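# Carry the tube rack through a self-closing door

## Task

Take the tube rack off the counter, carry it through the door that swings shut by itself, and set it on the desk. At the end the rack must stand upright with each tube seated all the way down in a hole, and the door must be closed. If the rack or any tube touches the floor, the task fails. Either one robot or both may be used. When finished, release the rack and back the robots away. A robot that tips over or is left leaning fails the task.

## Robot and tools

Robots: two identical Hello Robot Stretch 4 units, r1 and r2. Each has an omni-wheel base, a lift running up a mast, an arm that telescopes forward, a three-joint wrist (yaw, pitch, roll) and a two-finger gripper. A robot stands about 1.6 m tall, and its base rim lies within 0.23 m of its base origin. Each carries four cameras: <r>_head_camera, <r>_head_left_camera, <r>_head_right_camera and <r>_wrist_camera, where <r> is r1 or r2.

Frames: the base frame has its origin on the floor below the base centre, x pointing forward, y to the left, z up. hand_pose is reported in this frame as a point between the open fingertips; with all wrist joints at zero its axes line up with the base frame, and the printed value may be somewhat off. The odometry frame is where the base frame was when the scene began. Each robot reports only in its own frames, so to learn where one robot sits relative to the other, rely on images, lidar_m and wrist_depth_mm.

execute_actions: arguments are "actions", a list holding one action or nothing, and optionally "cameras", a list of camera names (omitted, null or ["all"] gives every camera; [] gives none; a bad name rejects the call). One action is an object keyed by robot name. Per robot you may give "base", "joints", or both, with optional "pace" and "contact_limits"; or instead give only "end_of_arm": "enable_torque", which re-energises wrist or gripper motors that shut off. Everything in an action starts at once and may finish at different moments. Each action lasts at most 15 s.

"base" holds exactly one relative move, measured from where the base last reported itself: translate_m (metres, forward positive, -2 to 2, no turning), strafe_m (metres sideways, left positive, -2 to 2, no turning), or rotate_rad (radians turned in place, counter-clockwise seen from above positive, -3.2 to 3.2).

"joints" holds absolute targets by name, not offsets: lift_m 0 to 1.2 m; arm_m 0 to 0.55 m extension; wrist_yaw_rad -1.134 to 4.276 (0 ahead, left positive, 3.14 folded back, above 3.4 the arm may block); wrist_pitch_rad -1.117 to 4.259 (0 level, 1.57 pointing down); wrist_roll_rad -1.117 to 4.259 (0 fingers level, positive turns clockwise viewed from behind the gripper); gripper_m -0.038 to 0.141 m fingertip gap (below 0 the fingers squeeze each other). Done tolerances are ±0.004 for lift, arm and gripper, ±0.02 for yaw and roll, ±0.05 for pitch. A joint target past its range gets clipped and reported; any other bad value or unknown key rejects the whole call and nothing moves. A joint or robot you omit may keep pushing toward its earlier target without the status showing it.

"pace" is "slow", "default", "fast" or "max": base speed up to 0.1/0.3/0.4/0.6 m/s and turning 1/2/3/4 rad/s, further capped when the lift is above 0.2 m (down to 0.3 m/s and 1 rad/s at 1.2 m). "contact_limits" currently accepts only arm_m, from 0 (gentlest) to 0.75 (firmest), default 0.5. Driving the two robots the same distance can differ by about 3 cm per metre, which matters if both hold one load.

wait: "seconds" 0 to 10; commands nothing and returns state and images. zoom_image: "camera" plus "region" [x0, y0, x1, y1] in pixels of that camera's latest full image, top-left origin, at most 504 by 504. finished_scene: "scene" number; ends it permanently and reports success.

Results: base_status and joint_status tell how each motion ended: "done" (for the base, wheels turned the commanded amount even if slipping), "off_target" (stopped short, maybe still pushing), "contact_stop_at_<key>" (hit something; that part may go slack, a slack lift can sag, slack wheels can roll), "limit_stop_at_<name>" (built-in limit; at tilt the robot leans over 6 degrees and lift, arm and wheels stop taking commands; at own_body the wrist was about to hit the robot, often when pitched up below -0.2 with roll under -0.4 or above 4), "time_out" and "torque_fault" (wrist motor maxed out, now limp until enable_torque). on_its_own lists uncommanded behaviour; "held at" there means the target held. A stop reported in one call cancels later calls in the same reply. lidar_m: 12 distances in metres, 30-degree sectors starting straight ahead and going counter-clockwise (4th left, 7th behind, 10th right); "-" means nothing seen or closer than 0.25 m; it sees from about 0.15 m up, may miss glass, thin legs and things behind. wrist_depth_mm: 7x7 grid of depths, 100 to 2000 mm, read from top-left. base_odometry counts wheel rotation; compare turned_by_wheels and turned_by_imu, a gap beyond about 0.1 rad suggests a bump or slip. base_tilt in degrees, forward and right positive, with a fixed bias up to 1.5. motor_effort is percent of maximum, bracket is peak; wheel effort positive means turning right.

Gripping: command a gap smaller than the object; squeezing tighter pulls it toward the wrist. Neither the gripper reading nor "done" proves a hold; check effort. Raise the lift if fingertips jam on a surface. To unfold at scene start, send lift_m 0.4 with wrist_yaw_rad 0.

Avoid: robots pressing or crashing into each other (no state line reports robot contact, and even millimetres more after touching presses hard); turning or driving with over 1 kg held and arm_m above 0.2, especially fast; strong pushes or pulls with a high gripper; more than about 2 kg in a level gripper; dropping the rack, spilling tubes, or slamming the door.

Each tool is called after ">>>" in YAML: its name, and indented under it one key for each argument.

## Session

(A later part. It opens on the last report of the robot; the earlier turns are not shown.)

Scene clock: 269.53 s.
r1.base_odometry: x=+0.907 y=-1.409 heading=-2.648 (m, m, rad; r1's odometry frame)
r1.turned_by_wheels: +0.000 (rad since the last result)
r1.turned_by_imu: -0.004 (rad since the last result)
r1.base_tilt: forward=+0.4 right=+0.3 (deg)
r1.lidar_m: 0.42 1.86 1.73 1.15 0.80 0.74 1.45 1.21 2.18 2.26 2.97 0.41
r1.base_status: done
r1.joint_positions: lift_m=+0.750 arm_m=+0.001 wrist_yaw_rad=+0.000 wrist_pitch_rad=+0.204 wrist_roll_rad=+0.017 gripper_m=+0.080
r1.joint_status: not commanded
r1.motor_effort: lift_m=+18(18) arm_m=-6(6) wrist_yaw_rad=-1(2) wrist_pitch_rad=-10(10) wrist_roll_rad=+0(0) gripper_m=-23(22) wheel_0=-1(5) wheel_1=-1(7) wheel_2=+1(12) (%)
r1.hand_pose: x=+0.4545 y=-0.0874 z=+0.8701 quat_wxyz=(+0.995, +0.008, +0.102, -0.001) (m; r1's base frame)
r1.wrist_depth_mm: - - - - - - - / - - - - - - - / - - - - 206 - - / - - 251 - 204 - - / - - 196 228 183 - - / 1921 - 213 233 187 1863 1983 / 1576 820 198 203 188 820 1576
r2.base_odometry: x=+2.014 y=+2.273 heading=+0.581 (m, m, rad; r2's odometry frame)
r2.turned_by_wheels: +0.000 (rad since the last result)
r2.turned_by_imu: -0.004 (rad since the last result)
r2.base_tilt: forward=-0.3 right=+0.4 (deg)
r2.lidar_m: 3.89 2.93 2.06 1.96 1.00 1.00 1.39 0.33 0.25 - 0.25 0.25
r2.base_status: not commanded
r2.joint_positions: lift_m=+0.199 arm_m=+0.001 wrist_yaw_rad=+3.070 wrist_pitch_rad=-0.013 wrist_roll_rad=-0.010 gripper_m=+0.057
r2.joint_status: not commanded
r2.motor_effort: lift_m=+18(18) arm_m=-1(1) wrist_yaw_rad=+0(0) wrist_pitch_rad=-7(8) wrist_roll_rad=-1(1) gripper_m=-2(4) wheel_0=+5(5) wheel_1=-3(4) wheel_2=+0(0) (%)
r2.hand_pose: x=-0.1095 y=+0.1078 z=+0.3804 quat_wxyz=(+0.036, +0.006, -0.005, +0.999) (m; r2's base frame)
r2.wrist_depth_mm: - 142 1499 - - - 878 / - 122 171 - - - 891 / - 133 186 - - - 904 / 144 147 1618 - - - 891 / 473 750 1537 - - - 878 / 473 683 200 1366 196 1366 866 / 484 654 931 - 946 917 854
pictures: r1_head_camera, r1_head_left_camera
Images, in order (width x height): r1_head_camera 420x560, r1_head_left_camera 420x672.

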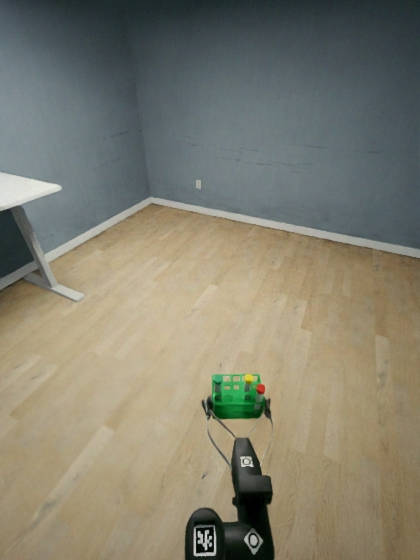

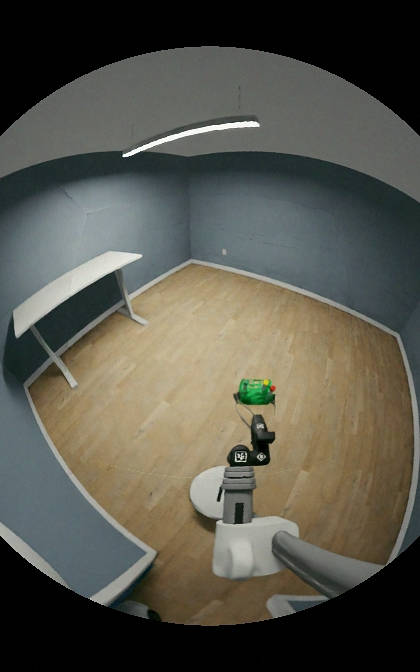

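>>> execute_actions:
  actions:
    - {"r1": {"base": {"rotate_rad": 1.05}, "pace": "default"}, "r2": {"base": {"translate_m": 0.7}, "pace": "default"}}
  cameras: ["r1_head_camera"]

>>> execute_actions:
  actions:
    - {"r1": {"base": {"translate_m": 1.15}, "pace": "fast"}}
  cameras: ["r1_head_camera", "r1_wrist_camera"]

Scene clock: 286.50 s.
r1.base_odometry: x=+0.907 y=-1.409 heading=-1.598 (m, m, rad; r1's odometry frame)
r1.turned_by_wheels: +1.050 (rad since the last result)
r1.turned_by_imu: +1.060 (rad since the last result)
r1.base_tilt: forward=+0.4 right=+0.3 (deg)
r1.lidar_m: 0.43 1.13 0.78 0.73 1.20 1.21 2.20 2.27 2.98 3.23 3.34 0.46
r1.base_status: done
r1.joint_positions: lift_m=+0.750 arm_m=+0.001 wrist_yaw_rad=+0.000 wrist_pitch_rad=+0.204 wrist_roll_rad=+0.017 gripper_m=+0.080
r1.joint_status: not commanded
r1.motor_effort: lift_m=+17(18) arm_m=-6(6) wrist_yaw_rad=-2(1) wrist_pitch_rad=-10(10) wrist_roll_rad=+1(0) gripper_m=-24(26) wheel_0=-1(10) wheel_1=-1(6) wheel_2=+0(5) (%)
r1.hand_pose: x=+0.4545 y=-0.0874 z=+0.8701 quat_wxyz=(+0.995, +0.008, +0.102, -0.001) (m; r1's base frame)
r1.wrist_depth_mm: 1308 1863 - - - - - / 1281 1983 - - - - - / 1255 1983 - - 204 - - / 1281 1983 251 - 203 - - / 1255 1983 196 228 185 - - / 1255 1661 213 234 187 1921 1983 / 1255 831 199 204 188 809 1537
r2.base_odometry: x=+2.599 y=+2.657 heading=+0.581 (m, m, rad; r2's odometry frame)
r2.turned_by_wheels: +0.000 (rad since the last result)
r2.turned_by_imu: -0.004 (rad since the last result)
r2.base_tilt: forward=-0.2 right=+0.4 (deg)
r2.lidar_m: 3.19 3.00 2.13 1.97 2.02 0.73 0.92 1.43 1.91 2.07 2.16 3.39
r2.base_status: done
r2.joint_positions: lift_m=+0.199 arm_m=+0.001 wrist_yaw_rad=+3.070 wrist_pitch_rad=-0.013 wrist_roll_rad=-0.010 gripper_m=+0.057
r2.joint_status: not commanded
r2.motor_effort: lift_m=+18(18) arm_m=-1(1) wrist_yaw_rad=+1(0) wrist_pitch_rad=-8(7) wrist_roll_rad=-1(2) gripper_m=-3(3) wheel_0=+0(10) wheel_1=+1(3) wheel_2=+0(11) (%)
r2.hand_pose: x=-0.1095 y=+0.1078 z=+0.3804 quat_wxyz=(+0.036, +0.006, -0.005, +0.999) (m; r2's base frame)
r2.wrist_depth_mm: - 142 1336 1138 931 1537 1537 / - 122 171 1118 931 1537 1576 / - 133 186 1138 931 1537 1537 / 144 147 1255 1138 946 1576 1618 / 1464 1499 1464 1138 904 1576 1618 / 1078 1229 200 1078 196 1255 1397 / 809 820 931 - 866 878 960
pictures: r1_head_camera
Images, in order (width x height): r1_head_camera 420x560.

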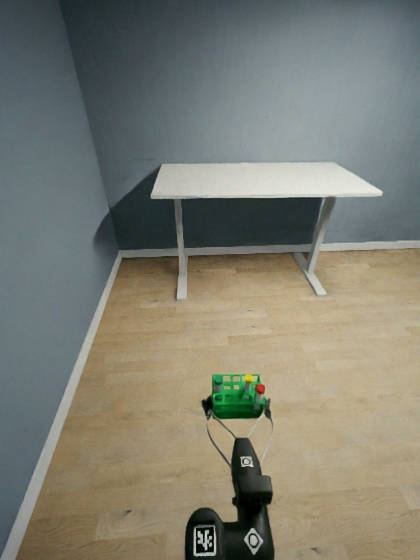

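Scene clock: 290.77 s.
r1.base_odometry: x=+0.876 y=-2.559 heading=-1.598 (m, m, rad; r1's odometry frame)
r1.turned_by_wheels: +0.000 (rad since the last result)
r1.turned_by_imu: -0.002 (rad since the last result)
r1.base_tilt: forward=+0.4 right=+0.3 (deg)
r1.lidar_m: 0.43 0.64 0.83 0.78 0.81 1.11 2.78 3.45 3.35 3.19 0.87 0.45
r1.base_status: done
r1.joint_positions: lift_m=+0.750 arm_m=+0.001 wrist_yaw_rad=+0.000 wrist_pitch_rad=+0.204 wrist_roll_rad=+0.017 gripper_m=+0.080
r1.joint_status: not commanded
r1.motor_effort: lift_m=+17(17) arm_m=-6(6) wrist_yaw_rad=-1(2) wrist_pitch_rad=-10(9) wrist_roll_rad=+1(0) gripper_m=-24(25) wheel_0=+0(7) wheel_1=-1(6) wheel_2=+0(10) (%)
r1.hand_pose: x=+0.4545 y=-0.0874 z=+0.8701 quat_wxyz=(+0.995, +0.008, +0.102, -0.001) (m; r1's base frame)
r1.wrist_depth_mm: 1060 1042 1060 1078 1098 1118 1118 / 1060 1078 1078 1118 1118 1138 1118 / 1078 831 715 691 207 699 750 / 1138 1118 251 368 204 1182 1229 / 1182 1160 196 227 184 1229 1255 / 1182 1182 211 233 187 1255 1281 / 1229 480 198 204 187 741 1336
r2.base_odometry: x=+2.599 y=+2.657 heading=+0.581 (m, m, rad; r2's odometry frame)
r2.turned_by_wheels: +0.000 (rad since the last result)
r2.turned_by_imu: -0.002 (rad since the last result)
r2.base_tilt: forward=-0.2 right=+0.4 (deg)
r2.lidar_m: 3.20 2.97 2.13 1.96 2.04 1.43 1.37 1.39 1.96 2.07 2.16 3.35
r2.base_status: not commanded
r2.joint_positions: lift_m=+0.199 arm_m=+0.001 wrist_yaw_rad=+3.070 wrist_pitch_rad=-0.013 wrist_roll_rad=-0.010 gripper_m=+0.057
r2.joint_status: not commanded
r2.motor_effort: lift_m=+18(18) arm_m=-1(1) wrist_yaw_rad=+1(0) wrist_pitch_rad=-7(7) wrist_roll_rad=-2(1) gripper_m=-3(2) wheel_0=+0(0) wheel_1=+1(1) wheel_2=+0(0) (%)
r2.hand_pose: x=-0.1095 y=+0.1078 z=+0.3804 quat_wxyz=(+0.036, +0.006, -0.005, +0.999) (m; r2's base frame)
r2.wrist_depth_mm: - 142 1464 1499 1537 1537 1537 / - 122 171 1537 1537 1537 1576 / - 133 186 1499 1576 1576 1537 / 144 147 1537 1537 1576 1576 1576 / 1499 1537 1537 1537 1537 1618 1576 / 1078 1229 200 1308 196 1366 1366 / 831 842 931 - 946 917 976
pictures: r1_head_camera, r1_wrist_camera
Images, in order (width x height): r1_head_camera 420x560, r1_wrist_camera 616x392.

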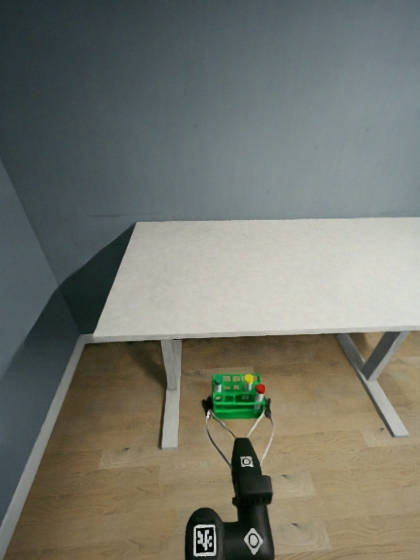

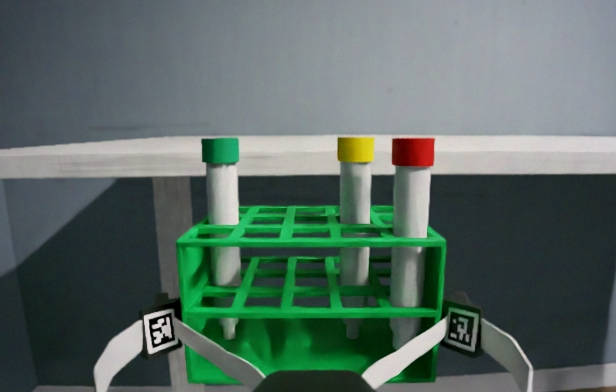

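>>> execute_actions:
  actions:
    - {"r1": {"joints": {"lift_m": 0.92}, "pace": "default"}}
  cameras: []

>>> execute_actions:
  actions:
    - {"r1": {"joints": {"arm_m": 0.36}, "pace": "default"}}
  cameras: ["r1_head_camera", "r1_wrist_camera"]

Scene clock: 301.53 s.
r1.base_odometry: x=+0.876 y=-2.559 heading=-1.598 (m, m, rad; r1's odometry frame)
r1.turned_by_wheels: +0.000 (rad since the last result)
r1.turned_by_imu: -0.004 (rad since the last result)
r1.base_tilt: forward=+0.4 right=+0.4 (deg)
r1.lidar_m: 0.41 0.59 0.84 0.78 0.80 1.10 2.77 3.46 3.37 3.19 0.87 0.46
r1.base_status: not commanded
r1.joint_positions: lift_m=+0.920 arm_m=+0.001 wrist_yaw_rad=+0.000 wrist_pitch_rad=+0.204 wrist_roll_rad=+0.017 gripper_m=+0.080
r1.joint_status: all done
r1.motor_effort: lift_m=+24(25) arm_m=-6(6) wrist_yaw_rad=-1(1) wrist_pitch_rad=-10(10) wrist_roll_rad=+0(0) gripper_m=-21(23) wheel_0=+0(0) wheel_1=-1(1) wheel_2=+0(0) (%)
r1.hand_pose: x=+0.4545 y=-0.0874 z=+1.0396 quat_wxyz=(+0.995, +0.008, +0.102, -0.001) (m; r1's base frame)
r1.wrist_depth_mm: 1042 1042 1078 1078 1078 1118 1138 / 1060 1078 1098 1118 1118 1138 1138 / 1078 1118 1118 1138 205 1138 1182 / 1118 1138 251 1060 203 1042 1042 / 1138 585 196 229 183 580 569 / 421 397 213 233 187 407 415 / 1229 477 198 204 187 741 1336
r2.base_odometry: x=+2.599 y=+2.657 heading=+0.581 (m, m, rad; r2's odometry frame)
r2.turned_by_wheels: +0.000 (rad since the last result)
r2.turned_by_imu: -0.004 (rad since the last result)
r2.base_tilt: forward=-0.2 right=+0.4 (deg)
r2.lidar_m: 3.20 2.96 2.12 1.98 2.03 1.45 1.38 1.42 1.92 2.08 2.17 3.37
r2.base_status: not commanded
r2.joint_positions: lift_m=+0.199 arm_m=+0.001 wrist_yaw_rad=+3.070 wrist_pitch_rad=-0.013 wrist_roll_rad=-0.010 gripper_m=+0.057
r2.joint_status: not commanded
r2.motor_effort: lift_m=+18(18) arm_m=-1(1) wrist_yaw_rad=+0(0) wrist_pitch_rad=-7(7) wrist_roll_rad=+0(1) gripper_m=-2(3) wheel_0=+0(0) wheel_1=+1(0) wheel_2=+0(0) (%)
r2.hand_pose: x=-0.1095 y=+0.1078 z=+0.3804 quat_wxyz=(+0.036, +0.006, -0.005, +0.999) (m; r2's base frame)
r2.wrist_depth_mm: - 142 1499 1537 1537 1537 1576 / - 122 171 1537 1537 1537 1618 / - 133 186 1537 1537 1576 1576 / 144 147 1499 1499 1537 1576 1576 / 1499 1499 1537 1537 1537 1576 1618 / 1098 1229 200 1336 196 1397 1366 / 831 842 931 - 960 917 960
pictures: none
No camera images: the call's "cameras" was empty. Leave "cameras" out to get every camera's image.

Scene clock: 303.70 s.
r1.base_odometry: x=+0.876 y=-2.559 heading=-1.598 (m, m, rad; r1's odometry frame)
r1.turned_by_wheels: +0.000 (rad since the last result)
r1.turned_by_imu: -0.001 (rad since the last result)
r1.base_tilt: forward=+0.5 right=+0.2 (deg)
r1.lidar_m: 0.58 0.61 0.84 0.78 0.82 1.12 2.79 3.45 3.38 3.19 0.85 0.63
r1.base_status: not commanded
r1.joint_positions: lift_m=+0.920 arm_m=+0.359 wrist_yaw_rad=+0.000 wrist_pitch_rad=+0.203 wrist_roll_rad=+0.017 gripper_m=+0.080
r1.joint_status: all done
r1.motor_effort: lift_m=+24(24) arm_m=+6(6) wrist_yaw_rad=-1(1) wrist_pitch_rad=-9(9) wrist_roll_rad=+1(0) gripper_m=-24(23) wheel_0=+0(0) wheel_1=-1(1) wheel_2=+0(0) (%)
r1.hand_pose: x=+0.8124 y=-0.0874 z=+1.0396 quat_wxyz=(+0.995, +0.008, +0.102, -0.001) (m; r1's base frame)
r1.wrist_depth_mm: 723 732 741 741 759 768 768 / 741 741 759 768 768 788 788 / 768 768 768 778 204 809 820 / 778 778 252 788 203 820 831 / 640 574 196 228 184 569 559 / 389 392 213 233 188 366 384 / 307 232 198 204 187 233 298
r2.base_odometry: x=+2.599 y=+2.657 heading=+0.581 (m, m, rad; r2's odometry frame)
r2.turned_by_wheels: +0.000 (rad since the last result)
r2.turned_by_imu: -0.001 (rad since the last result)
r2.base_tilt: forward=-0.2 right=+0.4 (deg)
r2.lidar_m: 3.19 2.99 2.12 1.99 2.03 1.45 1.37 1.41 1.92 2.05 2.18 3.36
r2.base_status: not commanded
r2.joint_positions: lift_m=+0.199 arm_m=+0.001 wrist_yaw_rad=+3.070 wrist_pitch_rad=-0.013 wrist_roll_rad=-0.010 gripper_m=+0.057
r2.joint_status: not commanded
r2.motor_effort: lift_m=+18(18) arm_m=-1(1) wrist_yaw_rad=+0(0) wrist_pitch_rad=-7(8) wrist_roll_rad=+0(0) gripper_m=-2(3) wheel_0=+0(1) wheel_1=+1(1) wheel_2=+0(0) (%)
r2.hand_pose: x=-0.1095 y=+0.1078 z=+0.3804 quat_wxyz=(+0.036, +0.006, -0.005, +0.999) (m; r2's base frame)
r2.wrist_depth_mm: - 143 1464 1499 1537 1537 1537 / - 122 171 1537 1537 1537 1576 / - 133 186 1537 1537 1576 1618 / 144 147 1499 1537 1537 1537 1537 / 1499 1464 1499 1537 1537 1576 1576 / 1078 1229 200 1336 196 1397 1366 / 831 831 931 - 946 904 960
pictures: r1_head_camera, r1_wrist_camera
Images, in order (width x height): r1_head_camera 420x560, r1_wrist_camera 616x392.

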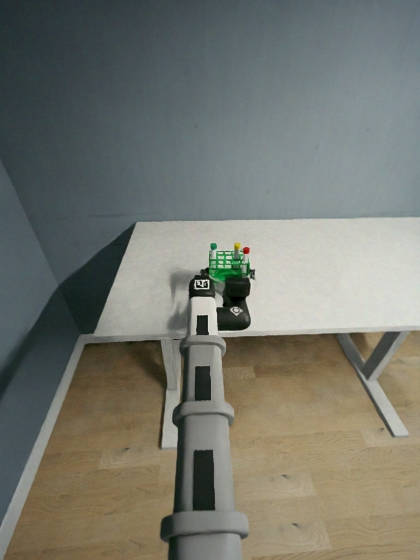

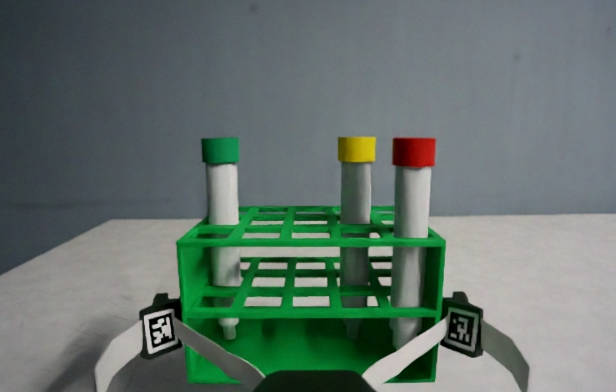

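>>> execute_actions:
  actions:
    - {"r1": {"joints": {"lift_m": 0.862}, "pace": "slow"}}
  cameras: []

>>> execute_actions:
  actions:
    - {"r1": {"joints": {"gripper_m": 0.141}}}
  cameras: ["r1_wrist_camera"]

>>> execute_actions:
  actions:
    - {"r1": {"joints": {"arm_m": 0.0}, "pace": "default"}}
  cameras: ["r1_head_camera", "r1_wrist_camera", "r1_head_left_camera"]

Scene clock: 312.00 s.
r1.base_odometry: x=+0.876 y=-2.559 heading=-1.598 (m, m, rad; r1's odometry frame)
r1.turned_by_wheels: +0.000 (rad since the last result)
r1.turned_by_imu: -0.002 (rad since the last result)
r1.base_tilt: forward=+0.4 right=+0.3 (deg)
r1.lidar_m: 0.60 0.64 0.84 0.79 0.81 1.09 2.78 3.44 3.37 3.19 0.88 0.64
r1.base_status: not commanded
r1.joint_positions: lift_m=+0.862 arm_m=+0.359 wrist_yaw_rad=+0.000 wrist_pitch_rad=+0.203 wrist_roll_rad=+0.017 gripper_m=+0.080
r1.joint_status: all done
r1.motor_effort: lift_m=+17(21) arm_m=+6(6) wrist_yaw_rad=-1(2) wrist_pitch_rad=-9(9) wrist_roll_rad=+1(0) gripper_m=-23(23) wheel_0=+0(0) wheel_1=-1(1) wheel_2=-1(0) (%)
r1.hand_pose: x=+0.8124 y=-0.0874 z=+0.9822 quat_wxyz=(+0.995, +0.008, +0.102, -0.001) (m; r1's base frame)
r1.wrist_depth_mm: 723 732 732 750 759 768 768 / 750 750 750 759 778 778 798 / 768 768 768 788 205 809 809 / 788 741 251 732 203 715 715 / 399 399 197 227 183 392 392 / 271 273 212 233 187 255 267 / 213 190 190 204 187 191 208
r2.base_odometry: x=+2.599 y=+2.657 heading=+0.581 (m, m, rad; r2's odometry frame)
r2.turned_by_wheels: +0.000 (rad since the last result)
r2.turned_by_imu: -0.002 (rad since the last result)
r2.base_tilt: forward=-0.2 right=+0.4 (deg)
r2.lidar_m: 3.20 3.00 2.13 1.98 2.05 1.47 1.36 1.41 1.92 2.07 2.17 3.37
r2.base_status: not commanded
r2.joint_positions: lift_m=+0.199 arm_m=+0.001 wrist_yaw_rad=+3.070 wrist_pitch_rad=-0.013 wrist_roll_rad=-0.010 gripper_m=+0.057
r2.joint_status: not commanded
r2.motor_effort: lift_m=+18(18) arm_m=-1(1) wrist_yaw_rad=+2(1) wrist_pitch_rad=-7(7) wrist_roll_rad=+0(2) gripper_m=-3(3) wheel_0=+0(0) wheel_1=+1(0) wheel_2=+0(0) (%)
r2.hand_pose: x=-0.1095 y=+0.1078 z=+0.3804 quat_wxyz=(+0.036, +0.006, -0.005, +0.999) (m; r2's base frame)
r2.wrist_depth_mm: - 143 1499 1537 1499 1537 1576 / - 122 171 1537 1537 1537 1537 / - 133 187 1499 1576 1537 1576 / 144 147 1499 1499 1537 1576 1576 / 1499 1537 1499 1499 1537 1576 1576 / 1078 1229 200 1336 196 1366 1366 / 831 831 917 - 946 904 960
pictures: none
No camera images: the call's "cameras" was empty. Leave "cameras" out to get every camera's image.

Scene clock: 313.63 s.
r1.base_odometry: x=+0.876 y=-2.559 heading=-1.598 (m, m, rad; r1's odometry frame)
r1.turned_by_wheels: +0.000 (rad since the last result)
r1.turned_by_imu: -0.001 (rad since the last result)
r1.base_tilt: forward=+0.5 right=+0.3 (deg)
r1.lidar_m: 0.60 0.62 0.83 0.77 0.81 1.13 2.77 3.43 3.36 3.19 0.89 0.62
r1.base_status: not commanded
r1.joint_positions: lift_m=+0.862 arm_m=+0.359 wrist_yaw_rad=+0.000 wrist_pitch_rad=+0.203 wrist_roll_rad=+0.017 gripper_m=+0.141
r1.joint_status: all done
r1.motor_effort: lift_m=+17(17) arm_m=+6(6) wrist_yaw_rad=-1(1) wrist_pitch_rad=-7(11) wrist_roll_rad=+0(0) gripper_m=+1(25) wheel_0=+0(1) wheel_1=-1(1) wheel_2=-1(0) (%)
r1.hand_pose: x=+0.8124 y=-0.0874 z=+0.9824 quat_wxyz=(+0.995, +0.008, +0.101, -0.001) (m; r1's base frame)
r1.wrist_depth_mm: 723 732 741 741 759 768 768 / 741 750 759 768 778 778 788 / 759 768 768 788 788 809 820 / 778 750 640 732 220 723 723 / 402 404 224 238 198 397 394 / 272 244 210 237 200 220 270 / 214 207 200 154 200 205 210
r2.base_odometry: x=+2.599 y=+2.657 heading=+0.581 (m, m, rad; r2's odometry frame)
r2.turned_by_wheels: +0.000 (rad since the last result)
r2.turned_by_imu: -0.001 (rad since the last result)
r2.base_tilt: forward=-0.2 right=+0.4 (deg)
r2.lidar_m: 3.18 3.03 2.15 1.97 2.05 1.44 1.38 1.42 1.92 2.07 2.18 3.35
r2.base_status: not commanded
r2.joint_positions: lift_m=+0.199 arm_m=+0.001 wrist_yaw_rad=+3.070 wrist_pitch_rad=-0.013 wrist_roll_rad=-0.010 gripper_m=+0.057
r2.joint_status: not commanded
r2.motor_effort: lift_m=+18(18) arm_m=-1(1) wrist_yaw_rad=-1(1) wrist_pitch_rad=-7(8) wrist_roll_rad=+0(1) gripper_m=-2(3) wheel_0=-1(0) wheel_1=+1(1) wheel_2=+0(0) (%)
r2.hand_pose: x=-0.1095 y=+0.1078 z=+0.3804 quat_wxyz=(+0.036, +0.006, -0.005, +0.999) (m; r2's base frame)
r2.wrist_depth_mm: - 143 1464 1499 1537 1537 1537 / - 122 171 1499 1537 1576 1576 / - 133 186 1537 1537 1537 1576 / 144 147 1499 1537 1537 1576 1618 / 1499 1537 1537 1576 1537 1576 1537 / 1078 1229 201 1336 196 1397 1366 / 831 820 931 - 946 904 960
pictures: r1_wrist_camera
Images, in order (width x height): r1_wrist_camera 616x392.

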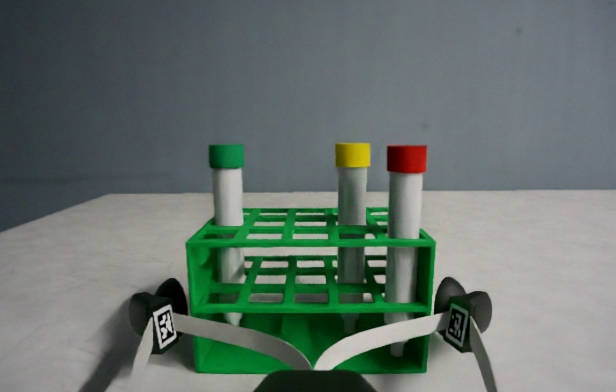

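Scene clock: 315.80 s.
r1.base_odometry: x=+0.876 y=-2.559 heading=-1.598 (m, m, rad; r1's odometry frame)
r1.turned_by_wheels: +0.000 (rad since the last result)
r1.turned_by_imu: -0.001 (rad since the last result)
r1.base_tilt: forward=+0.4 right=+0.3 (deg)
r1.lidar_m: 0.58 0.62 0.83 0.77 0.84 1.09 2.80 3.43 3.30 3.17 0.87 0.61
r1.base_status: not commanded
r1.joint_positions: lift_m=+0.862 arm_m=+0.001 wrist_yaw_rad=+0.000 wrist_pitch_rad=+0.202 wrist_roll_rad=+0.017 gripper_m=+0.141
r1.joint_status: all done
r1.motor_effort: lift_m=+17(17) arm_m=-6(5) wrist_yaw_rad=-1(2) wrist_pitch_rad=-6(7) wrist_roll_rad=+0(0) gripper_m=+2(1) wheel_0=+0(0) wheel_1=-1(1) wheel_2=-1(0) (%)
r1.hand_pose: x=+0.4546 y=-0.0874 z=+0.9825 quat_wxyz=(+0.995, +0.008, +0.101, -0.001) (m; r1's base frame)
r1.wrist_depth_mm: 1042 1060 1060 1078 1098 1118 1118 / 1078 1078 1098 1098 1118 1138 1138 / 1098 1118 1138 1138 1160 1160 1182 / 1118 768 759 574 750 750 741 / 413 410 413 413 410 407 402 / 1182 1205 1205 1255 1255 220 1281 / 1205 1229 1229 154 1281 1308 1336
r2.base_odometry: x=+2.599 y=+2.657 heading=+0.581 (m, m, rad; r2's odometry frame)
r2.turned_by_wheels: +0.000 (rad since the last result)
r2.turned_by_imu: -0.001 (rad since the last result)
r2.base_tilt: forward=-0.2 right=+0.4 (deg)
r2.lidar_m: 3.19 2.98 2.14 1.98 2.02 1.46 1.36 1.41 1.93 2.08 2.16 3.36
r2.base_status: not commanded
r2.joint_positions: lift_m=+0.199 arm_m=+0.001 wrist_yaw_rad=+3.070 wrist_pitch_rad=-0.013 wrist_roll_rad=-0.010 gripper_m=+0.057
r2.joint_status: not commanded
r2.motor_effort: lift_m=+18(18) arm_m=-1(1) wrist_yaw_rad=+0(1) wrist_pitch_rad=-7(8) wrist_roll_rad=-1(2) gripper_m=-2(3) wheel_0=+0(1) wheel_1=+1(0) wheel_2=+0(0) (%)
r2.hand_pose: x=-0.1095 y=+0.1078 z=+0.3804 quat_wxyz=(+0.036, +0.006, -0.005, +0.999) (m; r2's base frame)
r2.wrist_depth_mm: - 142 1499 1537 1537 1537 1576 / - 122 171 1537 1576 1576 1576 / - 133 186 1537 1537 1537 1576 / 144 147 1537 1464 1576 1576 1576 / 1499 1499 1576 1537 1537 1576 1576 / 1078 1229 200 1336 196 1397 1366 / 820 831 917 - 946 904 960
pictures: r1_head_camera, r1_head_left_camera, r1_wrist_camera
Images, in order (width x height): r1_head_camera 420x560, r1_head_left_camera 420x672, r1_wrist_camera 616x392.

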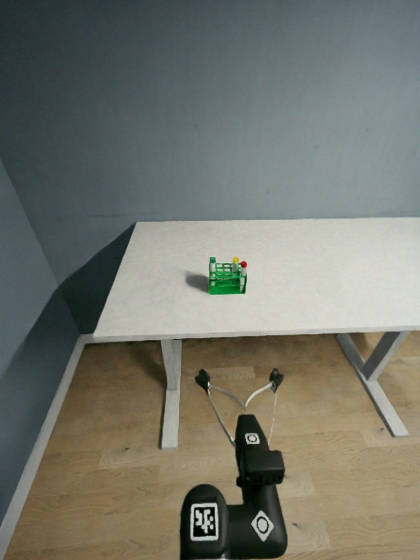

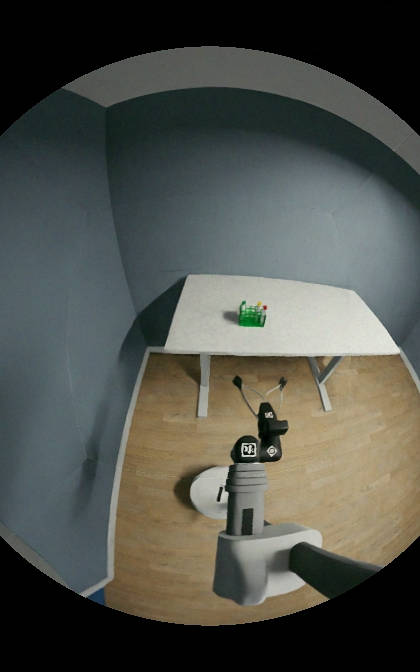

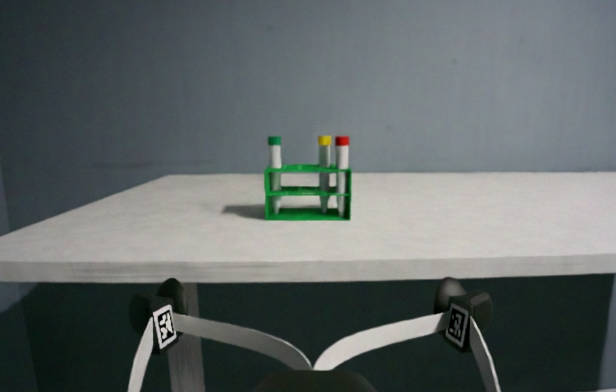

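The rack is on the desk, and r2's flat depth reading shows the door is shut.

>>> finished_scene:
  scene: 1

The scene is finished: the task was done.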